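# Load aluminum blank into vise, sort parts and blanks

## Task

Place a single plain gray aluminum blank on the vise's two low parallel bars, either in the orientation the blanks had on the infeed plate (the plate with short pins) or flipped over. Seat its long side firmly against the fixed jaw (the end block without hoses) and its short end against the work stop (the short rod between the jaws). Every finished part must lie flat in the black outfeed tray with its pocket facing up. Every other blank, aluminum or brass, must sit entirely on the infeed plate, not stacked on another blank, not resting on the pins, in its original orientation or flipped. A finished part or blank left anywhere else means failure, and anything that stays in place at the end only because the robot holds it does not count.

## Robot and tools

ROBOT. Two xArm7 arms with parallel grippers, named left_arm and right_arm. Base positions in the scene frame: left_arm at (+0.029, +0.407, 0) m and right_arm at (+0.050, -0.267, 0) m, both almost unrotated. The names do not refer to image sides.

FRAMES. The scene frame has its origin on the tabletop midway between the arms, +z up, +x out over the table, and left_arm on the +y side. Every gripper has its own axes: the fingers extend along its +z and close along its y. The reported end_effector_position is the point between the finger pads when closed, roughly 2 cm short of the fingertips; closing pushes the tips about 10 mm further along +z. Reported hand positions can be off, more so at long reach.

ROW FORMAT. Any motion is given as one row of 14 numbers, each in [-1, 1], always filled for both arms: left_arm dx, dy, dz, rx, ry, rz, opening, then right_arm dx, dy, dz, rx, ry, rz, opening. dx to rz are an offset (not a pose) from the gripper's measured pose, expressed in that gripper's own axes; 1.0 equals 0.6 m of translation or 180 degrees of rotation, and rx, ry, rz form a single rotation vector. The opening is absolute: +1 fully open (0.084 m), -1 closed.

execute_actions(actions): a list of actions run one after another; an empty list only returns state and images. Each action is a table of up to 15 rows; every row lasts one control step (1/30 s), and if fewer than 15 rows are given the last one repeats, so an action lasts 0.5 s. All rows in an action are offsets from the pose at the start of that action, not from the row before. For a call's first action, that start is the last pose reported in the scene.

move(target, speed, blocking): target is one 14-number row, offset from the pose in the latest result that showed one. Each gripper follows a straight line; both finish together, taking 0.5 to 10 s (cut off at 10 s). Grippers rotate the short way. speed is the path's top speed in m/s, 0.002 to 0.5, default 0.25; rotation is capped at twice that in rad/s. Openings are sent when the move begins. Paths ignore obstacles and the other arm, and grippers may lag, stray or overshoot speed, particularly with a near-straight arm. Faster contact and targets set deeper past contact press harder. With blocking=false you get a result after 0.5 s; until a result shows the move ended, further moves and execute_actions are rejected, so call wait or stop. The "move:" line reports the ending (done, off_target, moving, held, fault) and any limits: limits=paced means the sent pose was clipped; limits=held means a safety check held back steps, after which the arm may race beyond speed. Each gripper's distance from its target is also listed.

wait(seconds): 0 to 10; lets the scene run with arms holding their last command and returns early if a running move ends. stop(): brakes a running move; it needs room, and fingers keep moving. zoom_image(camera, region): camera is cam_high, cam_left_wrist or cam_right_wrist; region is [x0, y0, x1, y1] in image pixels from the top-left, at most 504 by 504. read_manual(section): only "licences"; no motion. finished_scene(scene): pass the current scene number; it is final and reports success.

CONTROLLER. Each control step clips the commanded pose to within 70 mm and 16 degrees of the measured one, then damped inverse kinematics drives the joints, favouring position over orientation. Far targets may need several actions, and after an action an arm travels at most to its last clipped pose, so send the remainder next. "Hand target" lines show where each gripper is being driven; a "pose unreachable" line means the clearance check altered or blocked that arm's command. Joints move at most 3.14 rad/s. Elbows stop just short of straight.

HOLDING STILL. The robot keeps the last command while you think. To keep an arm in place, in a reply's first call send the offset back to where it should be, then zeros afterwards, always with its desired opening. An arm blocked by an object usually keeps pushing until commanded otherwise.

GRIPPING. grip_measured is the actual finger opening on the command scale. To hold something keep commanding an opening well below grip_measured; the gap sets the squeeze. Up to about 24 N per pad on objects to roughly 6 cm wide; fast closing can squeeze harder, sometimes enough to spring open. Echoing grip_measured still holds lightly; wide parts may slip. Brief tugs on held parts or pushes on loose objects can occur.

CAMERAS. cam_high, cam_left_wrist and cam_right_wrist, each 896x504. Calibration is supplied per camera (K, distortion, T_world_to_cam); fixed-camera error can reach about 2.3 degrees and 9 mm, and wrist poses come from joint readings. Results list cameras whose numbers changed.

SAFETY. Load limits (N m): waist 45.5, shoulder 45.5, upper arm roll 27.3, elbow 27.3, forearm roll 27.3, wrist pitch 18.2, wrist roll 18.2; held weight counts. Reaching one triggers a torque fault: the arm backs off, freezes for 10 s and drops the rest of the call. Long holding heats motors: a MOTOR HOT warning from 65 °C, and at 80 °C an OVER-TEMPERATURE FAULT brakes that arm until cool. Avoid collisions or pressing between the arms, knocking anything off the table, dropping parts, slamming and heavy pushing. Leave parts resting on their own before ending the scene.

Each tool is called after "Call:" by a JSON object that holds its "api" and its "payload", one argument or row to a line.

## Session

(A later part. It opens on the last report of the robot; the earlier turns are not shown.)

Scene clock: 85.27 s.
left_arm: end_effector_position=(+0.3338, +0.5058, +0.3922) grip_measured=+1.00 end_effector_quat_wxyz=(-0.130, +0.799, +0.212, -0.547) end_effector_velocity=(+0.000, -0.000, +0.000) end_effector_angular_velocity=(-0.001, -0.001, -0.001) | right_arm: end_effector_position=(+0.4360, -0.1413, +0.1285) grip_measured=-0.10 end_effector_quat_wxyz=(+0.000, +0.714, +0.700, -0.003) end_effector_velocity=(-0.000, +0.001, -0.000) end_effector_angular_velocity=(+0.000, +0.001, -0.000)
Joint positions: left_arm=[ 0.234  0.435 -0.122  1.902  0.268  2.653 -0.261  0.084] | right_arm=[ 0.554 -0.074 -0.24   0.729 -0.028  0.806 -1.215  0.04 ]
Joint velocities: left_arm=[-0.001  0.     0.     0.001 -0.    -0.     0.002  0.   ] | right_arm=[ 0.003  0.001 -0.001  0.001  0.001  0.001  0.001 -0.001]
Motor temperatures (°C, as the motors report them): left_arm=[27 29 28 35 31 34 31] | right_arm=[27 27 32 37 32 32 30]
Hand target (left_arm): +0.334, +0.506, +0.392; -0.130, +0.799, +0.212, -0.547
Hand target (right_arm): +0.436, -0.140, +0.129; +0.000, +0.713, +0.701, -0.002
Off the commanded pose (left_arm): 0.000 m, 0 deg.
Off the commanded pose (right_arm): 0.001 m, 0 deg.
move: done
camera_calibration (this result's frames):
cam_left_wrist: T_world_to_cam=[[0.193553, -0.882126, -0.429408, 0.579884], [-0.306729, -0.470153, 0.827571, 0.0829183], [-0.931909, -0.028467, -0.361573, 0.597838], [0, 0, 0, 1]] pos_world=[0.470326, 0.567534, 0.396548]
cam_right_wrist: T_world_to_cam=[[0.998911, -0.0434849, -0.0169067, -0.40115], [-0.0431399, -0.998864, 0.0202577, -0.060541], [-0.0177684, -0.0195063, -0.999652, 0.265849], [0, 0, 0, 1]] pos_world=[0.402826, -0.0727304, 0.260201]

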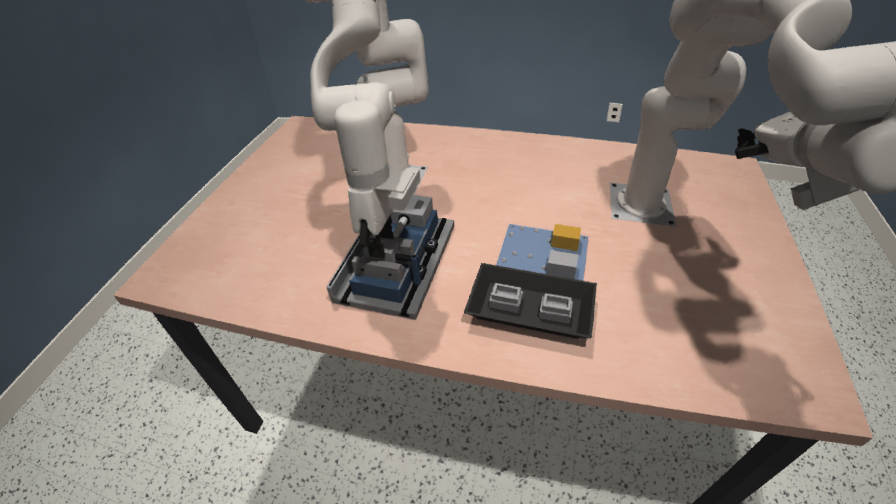

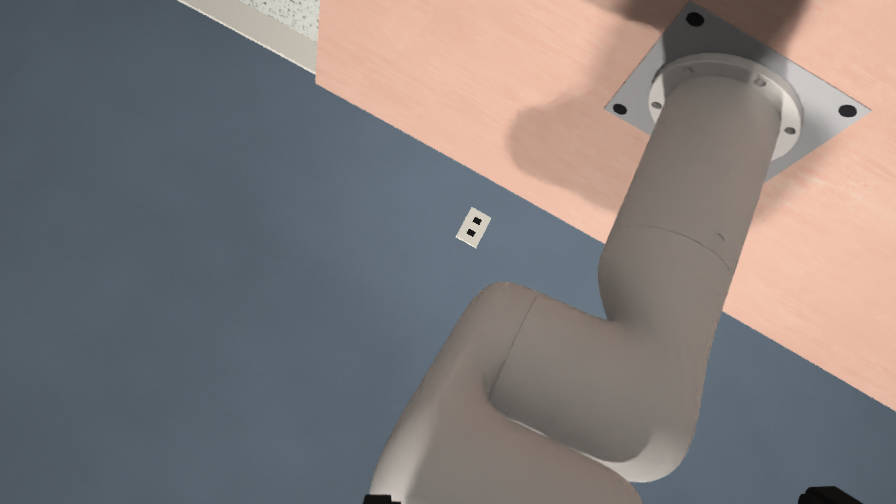

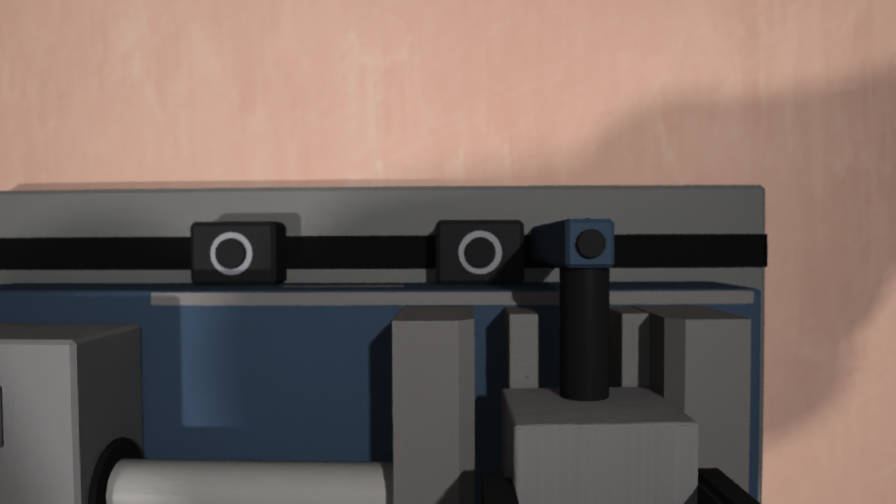

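Call:
{"api": "move", "payload": {
  "target": [0,0,0,0,0,0,1,0.008,0.005,-0.001,0,0,0,-0.7],
  "speed": 0.008
}}

Scene clock: 87.83 s.
left_arm: end_effector_position=(+0.3338, +0.5058, +0.3922) grip_measured=+1.00 end_effector_quat_wxyz=(-0.130, +0.799, +0.212, -0.547) end_effector_velocity=(+0.000, -0.000, -0.000) end_effector_angular_velocity=(+0.001, -0.000, -0.000) | right_arm: end_effector_position=(+0.4371, -0.1371, +0.1277) grip_measured=-0.10 end_effector_quat_wxyz=(-0.001, +0.714, +0.700, -0.006) end_effector_velocity=(+0.001, -0.000, +0.001) end_effector_angular_velocity=(-0.001, +0.002, -0.002)
Joint positions: left_arm=[ 0.234  0.435 -0.122  1.902  0.268  2.653 -0.261  0.084] | right_arm=[ 0.559 -0.06  -0.236  0.743 -0.023  0.813 -1.211  0.04 ]
Joint velocities: left_arm=[-0.    -0.    -0.    -0.     0.    -0.    -0.001 -0.   ] | right_arm=[-0.001  0.002 -0.     0.006  0.001  0.006  0.    -0.   ]
Motor temperatures (°C, as the motors report them): left_arm=[27 29 28 35 31 34 31] | right_arm=[27 27 32 37 32 32 30]
Hand target (left_arm): +0.334, +0.506, +0.392; -0.130, +0.799, +0.212, -0.547
Hand target (right_arm): +0.439, -0.137, +0.129; +0.000, +0.714, +0.700, -0.003
Off the commanded pose (left_arm): 0.000 m, 0 deg.
Off the commanded pose (right_arm): 0.002 m, 0 deg.
move: done
camera_calibration (this result's frames):
cam_left_wrist: T_world_to_cam=[[0.193553, -0.882126, -0.429408, 0.579884], [-0.306729, -0.470153, 0.827571, 0.0829184], [-0.931909, -0.0284671, -0.361573, 0.597838], [0, 0, 0, 1]] pos_world=[0.470326, 0.567534, 0.396548]
cam_right_wrist: T_world_to_cam=[[0.998808, -0.0430586, -0.0229768, -0.401248], [-0.0425336, -0.998833, 0.0228676, -0.0568803], [-0.0239347, -0.0218631, -0.999474, 0.267431], [0, 0, 0, 1]] pos_world=[0.404751, -0.0682443, 0.259372]

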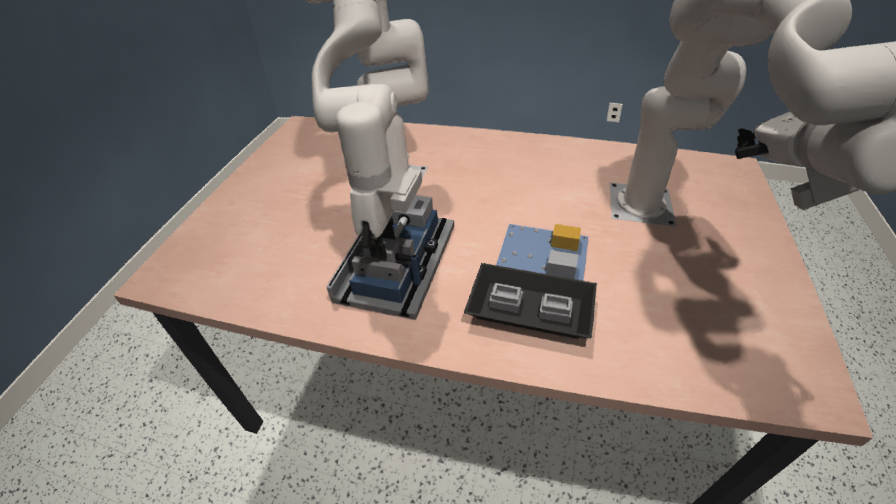

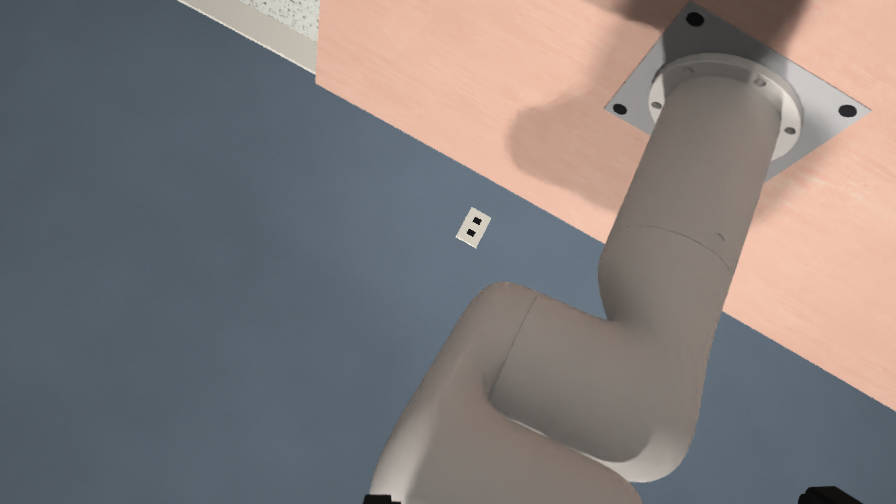

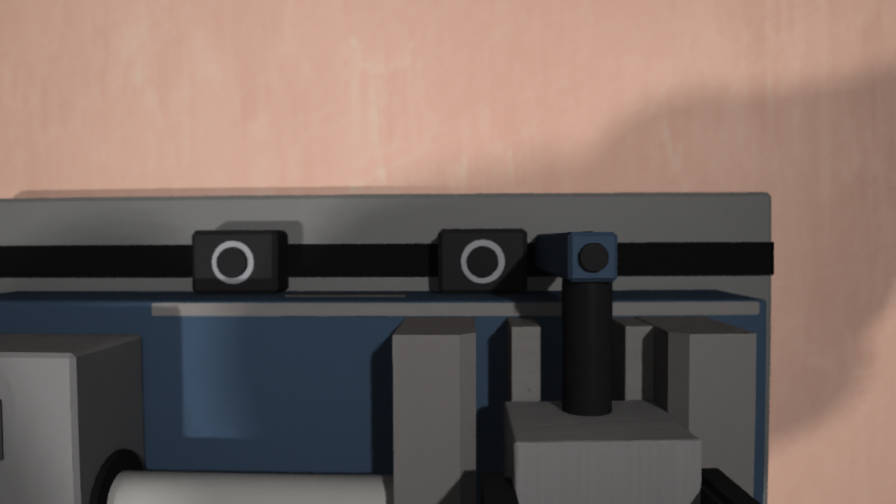

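The block slipped in the grip, so it is against the stop.

Call:
{"api": "execute_actions", "payload": {
  "actions": [
    [[0,0,0,0,0,0,1,-0.001,0,-0.004,0,0,0,0.15]]
  ]
}}

Call:
{"api": "move", "payload": {
  "target": [0,0,0,0,0,0,1,0.002,0.013,-0.002,0,0,0,0.15],
  "speed": 0.01
}}

Call:
{"api": "execute_actions", "payload": {
  "actions": [
    [[0,0,0,0,0,0,1,0,-0.005,-0.003,0,0,0,0.4]]
  ]
}}

Call:
{"api": "move", "payload": {
  "target": [0,0,0,0,0,0,1,-0.03,0,-0.13,0,0,0,0.4],
  "speed": 0.12
}}

Call:
{"api": "zoom_image", "payload": {
  "camera": "cam_right_wrist",
  "region": [400,220,800,504]
}}

Scene clock: 94.20 s.
left_arm: end_effector_position=(+0.3338, +0.5058, +0.3922) grip_measured=+1.00 end_effector_quat_wxyz=(-0.130, +0.799, +0.212, -0.547) end_effector_velocity=(-0.000, +0.001, -0.000) end_effector_angular_velocity=(+0.000, +0.000, +0.002) | right_arm: end_effector_position=(+0.4379, -0.1369, +0.1309) grip_measured=+0.14 end_effector_quat_wxyz=(-0.001, +0.713, +0.701, -0.004) end_effector_velocity=(-0.006, -0.005, -0.006) end_effector_angular_velocity=(-0.009, +0.019, -0.003)
Joint positions: left_arm=[ 0.234  0.435 -0.122  1.902  0.268  2.653 -0.261  0.084] | right_arm=[ 0.557 -0.066 -0.234  0.746 -0.024  0.819 -1.211  0.05 ]
Joint velocities: left_arm=[ 0.001  0.     0.001 -0.     0.    -0.     0.    -0.   ] | right_arm=[-0.003  0.003 -0.003 -0.011 -0.002  0.007 -0.001  0.   ]
Motor temperatures (°C, as the motors report them): left_arm=[27 29 28 35 31 34 31] | right_arm=[27 27 32 40 32 33 30]
Hand target (left_arm): +0.334, +0.506, +0.392; -0.130, +0.799, +0.212, -0.547
Hand target (right_arm): +0.437, -0.138, +0.130; -0.001, +0.714, +0.700, -0.006
Off the commanded pose (left_arm): 0.000 m, 0 deg.
Off the commanded pose (right_arm): 0.001 m, 0 deg.
camera_calibration (this result's frames):
cam_left_wrist: T_world_to_cam=[[0.193553, -0.882126, -0.429408, 0.579884], [-0.306729, -0.470153, 0.827571, 0.0829182], [-0.931909, -0.0284671, -0.361573, 0.597838], [0, 0, 0, 1]] pos_world=[0.470326, 0.567534, 0.396548]
cam_right_wrist: T_world_to_cam=[[0.9989, -0.0422525, -0.0203551, -0.402195], [-0.0418135, -0.998893, 0.0215294, -0.0569196], [-0.0212422, -0.0206546, -0.999561, 0.269672], [0, 0, 0, 1]] pos_world=[0.4051, -0.0682804, 0.262593]

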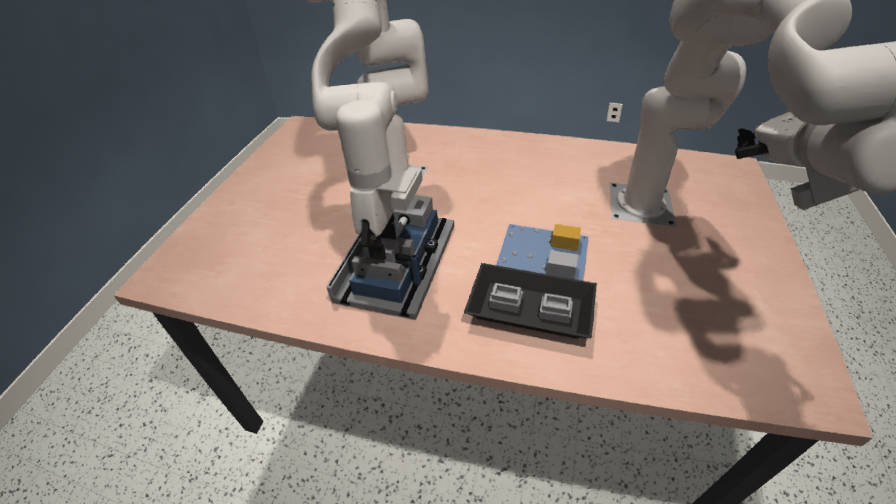

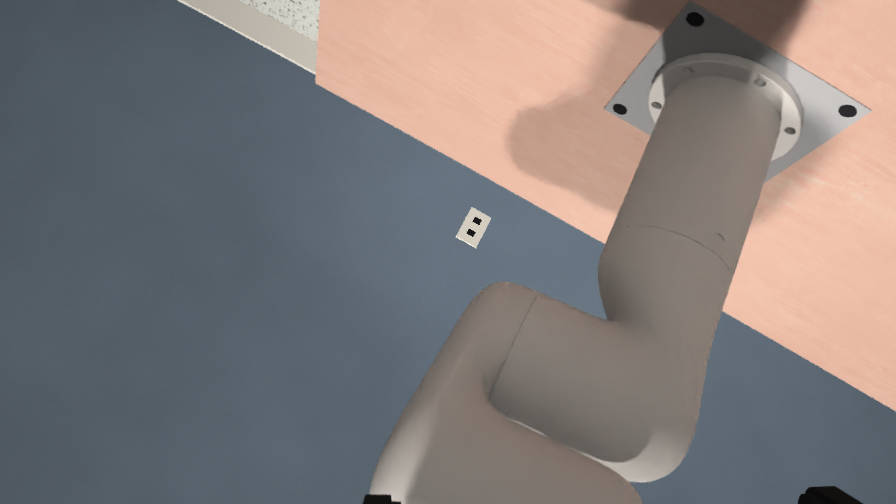

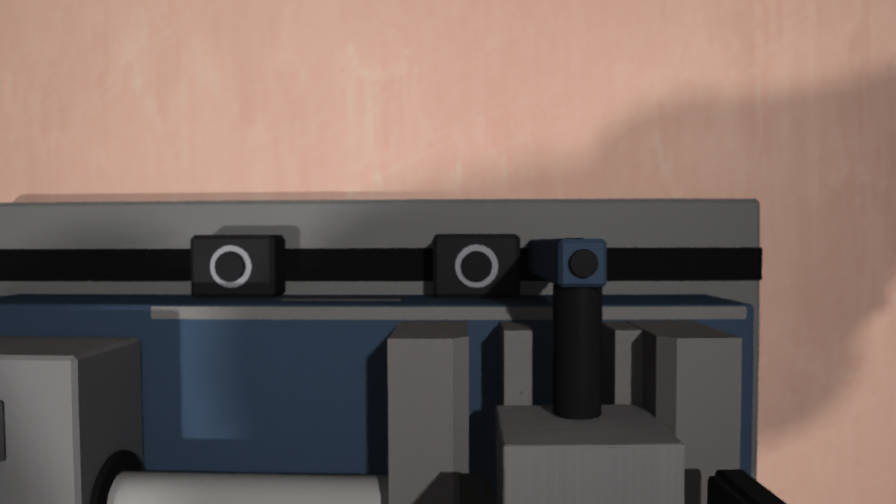

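Scene clock: 95.23 s.
left_arm: end_effector_position=(+0.3338, +0.5058, +0.3922) grip_measured=+1.00 end_effector_quat_wxyz=(-0.130, +0.799, +0.212, -0.547) end_effector_velocity=(-0.000, +0.001, -0.000) end_effector_angular_velocity=(+0.001, -0.000, +0.002) | right_arm: end_effector_position=(+0.4430, -0.1360, +0.1307) grip_measured=+0.16 end_effector_quat_wxyz=(-0.002, +0.713, +0.701, -0.008) end_effector_velocity=(+0.002, +0.000, +0.000) end_effector_angular_velocity=(-0.002, +0.002, +0.001)
Joint positions: left_arm=[ 0.234  0.435 -0.122  1.902  0.268  2.653 -0.261  0.084] | right_arm=[ 0.556 -0.044 -0.236  0.772 -0.017  0.831 -1.22   0.051]
Joint velocities: left_arm=[ 0.001 -0.     0.     0.     0.001 -0.    -0.001 -0.   ] | right_arm=[-0.     0.007  0.     0.009  0.     0.005 -0.001  0.   ]
Motor temperatures (°C, as the motors report them): left_arm=[27 29 28 35 31 34 31] | right_arm=[27 27 32 40 32 33 30]
Hand target (left_arm): +0.334, +0.506, +0.392; -0.130, +0.799, +0.212, -0.547
Hand target (right_arm): +0.446, -0.136, +0.132; -0.001, +0.713, +0.701, -0.004
Off the commanded pose (left_arm): 0.000 m, 0 deg.
Off the commanded pose (right_arm): 0.003 m, 0 deg.
move: done
camera_calibration (this result's frames):
cam_left_wrist: T_world_to_cam=[[0.193553, -0.882126, -0.429408, 0.579884], [-0.306729, -0.470152, 0.827571, 0.0829182], [-0.931909, -0.0284669, -0.361573, 0.597838], [0, 0, 0, 1]] pos_world=[0.470326, 0.567534, 0.396548]
cam_right_wrist: T_world_to_cam=[[0.998778, -0.0410381, -0.0275294, -0.406127], [-0.0403823, -0.998897, 0.0239672, -0.0567523], [-0.0284826, -0.0228262, -0.999334, 0.272467], [0, 0, 0, 1]] pos_world=[0.4111, -0.067137, 0.262465]

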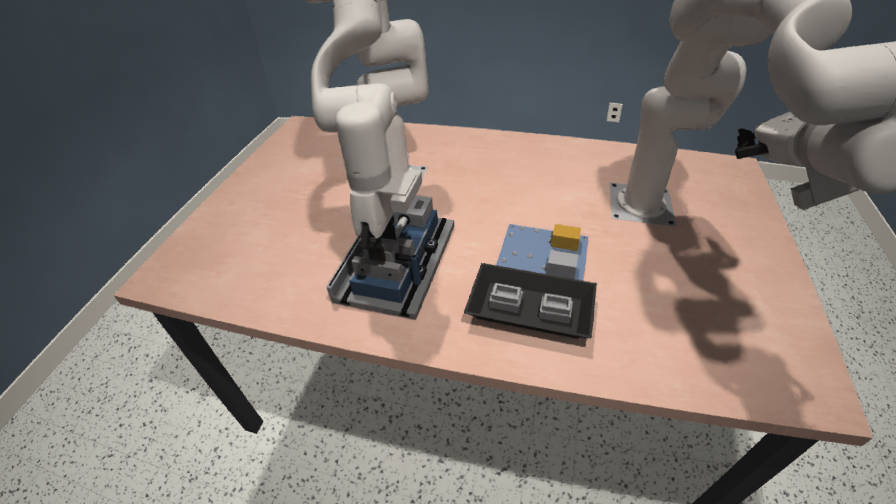

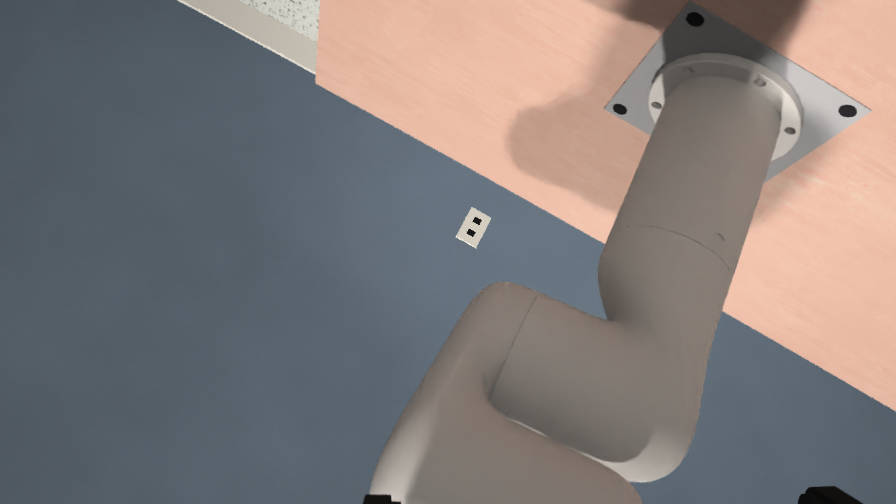

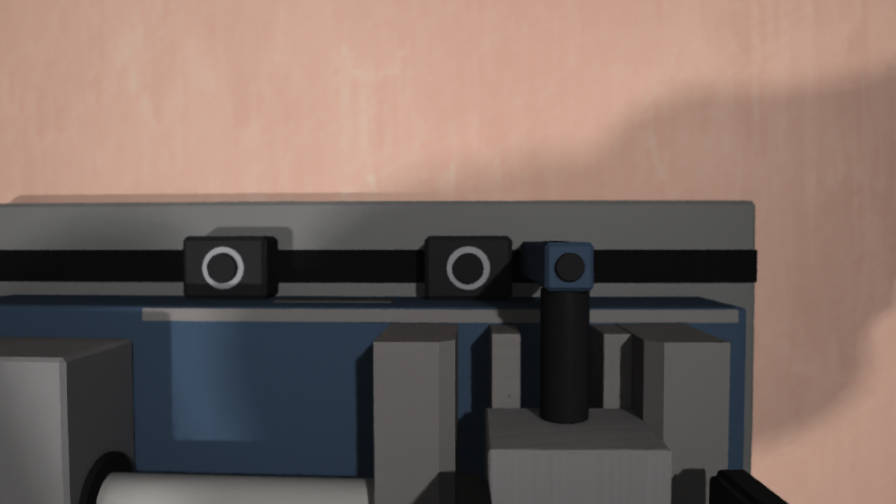

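Scene clock: 95.73 s.
left_arm: end_effector_position=(+0.3338, +0.5058, +0.3922) grip_measured=+1.00 end_effector_quat_wxyz=(-0.130, +0.799, +0.212, -0.547) end_effector_velocity=(-0.000, +0.000, -0.000) end_effector_angular_velocity=(-0.001, +0.001, +0.000) | right_arm: end_effector_position=(+0.4405, -0.1360, +0.1327) grip_measured=+0.39 end_effector_quat_wxyz=(-0.002, +0.713, +0.701, -0.007) end_effector_velocity=(-0.004, -0.000, -0.002) end_effector_angular_velocity=(-0.003, +0.011, +0.005)
Joint positions: left_arm=[ 0.234  0.435 -0.122  1.902  0.268  2.653 -0.261  0.084] | right_arm=[ 0.558 -0.056 -0.235  0.765 -0.021  0.835 -1.215  0.061]
Joint velocities: left_arm=[ 0.001  0.    -0.001 -0.001 -0.     0.    -0.    -0.   ] | right_arm=[ 0.001 -0.001  0.001 -0.006  0.     0.007 -0.003 -0.   ]
Motor temperatures (°C, as the motors report them): left_arm=[27 29 28 35 31 34 31] | right_arm=[27 27 32 40 32 33 30]
Hand target (left_arm): +0.334, +0.506, +0.392; -0.130, +0.799, +0.212, -0.547
Hand target (right_arm): +0.440, -0.136, +0.133; -0.003, +0.713, +0.701, -0.008
Off the commanded pose (left_arm): 0.000 m, 0 deg.
Off the commanded pose (right_arm): 0.001 m, 0 deg.
camera_calibration (this result's frames):
cam_left_wrist: T_world_to_cam=[[0.193553, -0.882126, -0.429408, 0.579884], [-0.306729, -0.470152, 0.827571, 0.082918], [-0.931909, -0.0284669, -0.361573, 0.597838], [0, 0, 0, 1]] pos_world=[0.470326, 0.567534, 0.396548]
cam_right_wrist: T_world_to_cam=[[0.998795, -0.0413342, -0.0264611, -0.403755], [-0.0407123, -0.998892, 0.0236255, -0.0566706], [-0.0274084, -0.0225198, -0.999371, 0.274015], [0, 0, 0, 1]] pos_world=[0.408471, -0.0671259, 0.264498]

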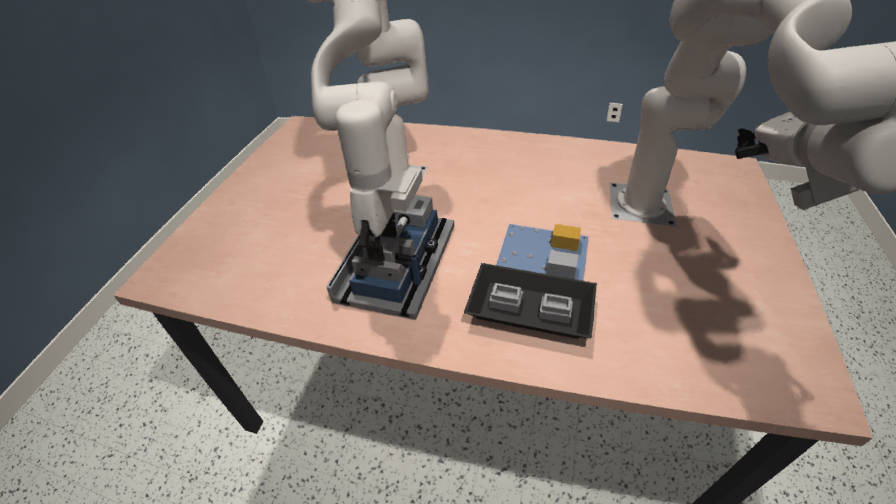

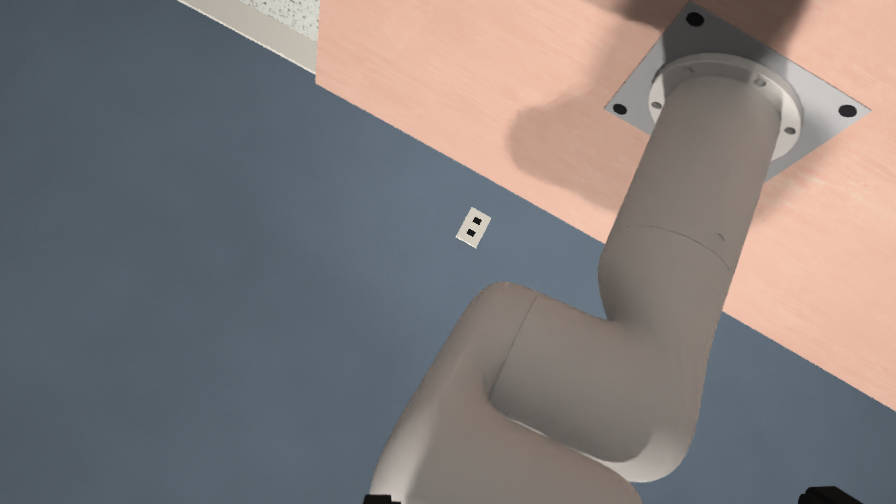

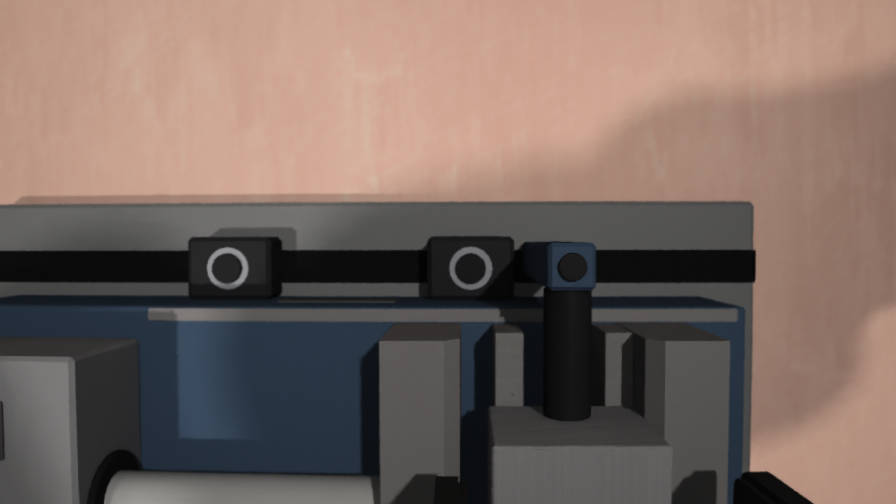

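Scene clock: 96.80 s.
left_arm: end_effector_position=(+0.3338, +0.5058, +0.3922) grip_measured=+1.00 end_effector_quat_wxyz=(-0.130, +0.799, +0.212, -0.547) end_effector_velocity=(+0.000, -0.000, -0.000) end_effector_angular_velocity=(+0.001, -0.000, -0.001) | right_arm: end_effector_position=(+0.4410, -0.1532, +0.2102) grip_measured=+0.39 end_effector_quat_wxyz=(-0.003, +0.713, +0.701, -0.008) end_effector_velocity=(+0.001, -0.001, +0.003) end_effector_angular_velocity=(+0.001, -0.003, -0.003)
Joint positions: left_arm=[ 0.234  0.435 -0.122  1.902  0.268  2.653 -0.261  0.084] | right_arm=[ 0.54  -0.186 -0.246  0.874 -0.054  1.072 -1.228  0.061]
Joint velocities: left_arm=[-0.001  0.     0.     0.    -0.    -0.    -0.001  0.   ] | right_arm=[-0.002 -0.003 -0.     0.005 -0.     0.004  0.     0.   ]
Motor temperatures (°C, as the motors report them): left_arm=[27 29 28 35 31 34 31] | right_arm=[27 27 32 40 32 33 30]
Hand target (left_arm): +0.334, +0.506, +0.392; -0.130, +0.799, +0.212, -0.547
Hand target (right_arm): +0.441, -0.153, +0.211; -0.002, +0.713, +0.701, -0.007
Off the commanded pose (left_arm): 0.000 m, 0 deg.
Off the commanded pose (right_arm): 0.001 m, 0 deg.
move: done
camera_calibration (this result's frames):
cam_left_wrist: T_world_to_cam=[[0.193553, -0.882126, -0.429408, 0.579884], [-0.306729, -0.470152, 0.827571, 0.082918], [-0.931909, -0.0284669, -0.361573, 0.597838], [0, 0, 0, 1]] pos_world=[0.470326, 0.567534, 0.396548]
cam_right_wrist: T_world_to_cam=[[0.998781, -0.0408019, -0.027777, -0.402544], [-0.0401429, -0.998909, 0.0238817, -0.0760086], [-0.0287211, -0.0227375, -0.999329, 0.351661], [0, 0, 0, 1]] pos_world=[0.409103, -0.0843544, 0.342058]

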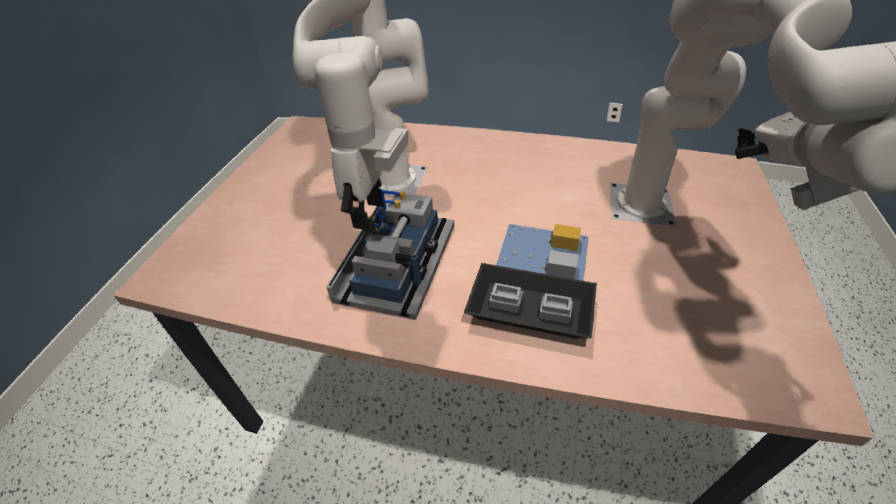

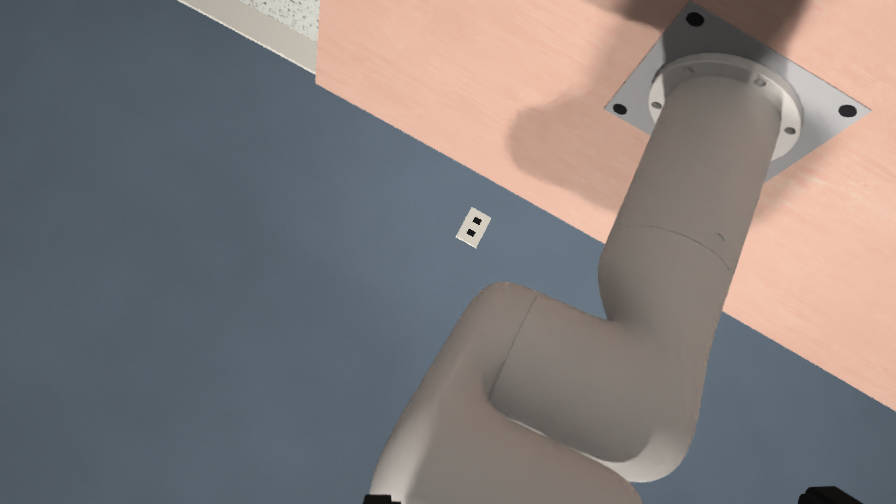

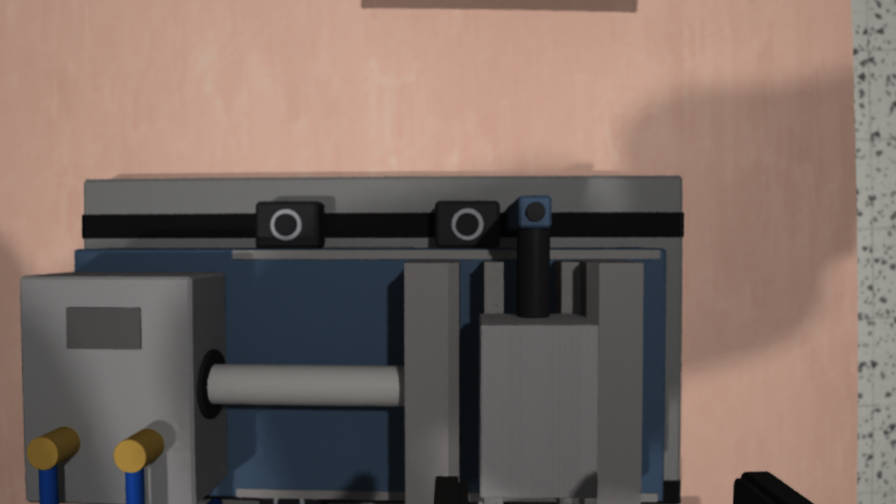

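Region (400, 220, 800, 504) of cam_right_wrist's 896x504 image, scaled by 1.260, with more detail than that image has; it fills the top 358 rows of this view, and the rest is white.

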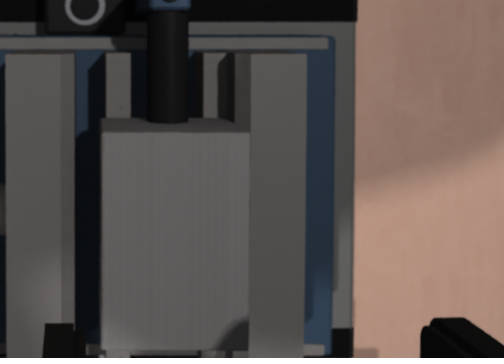

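Call:
{"api": "finished_scene", "payload": {
  "scene": 2
}}

The scene is finished: the task was done.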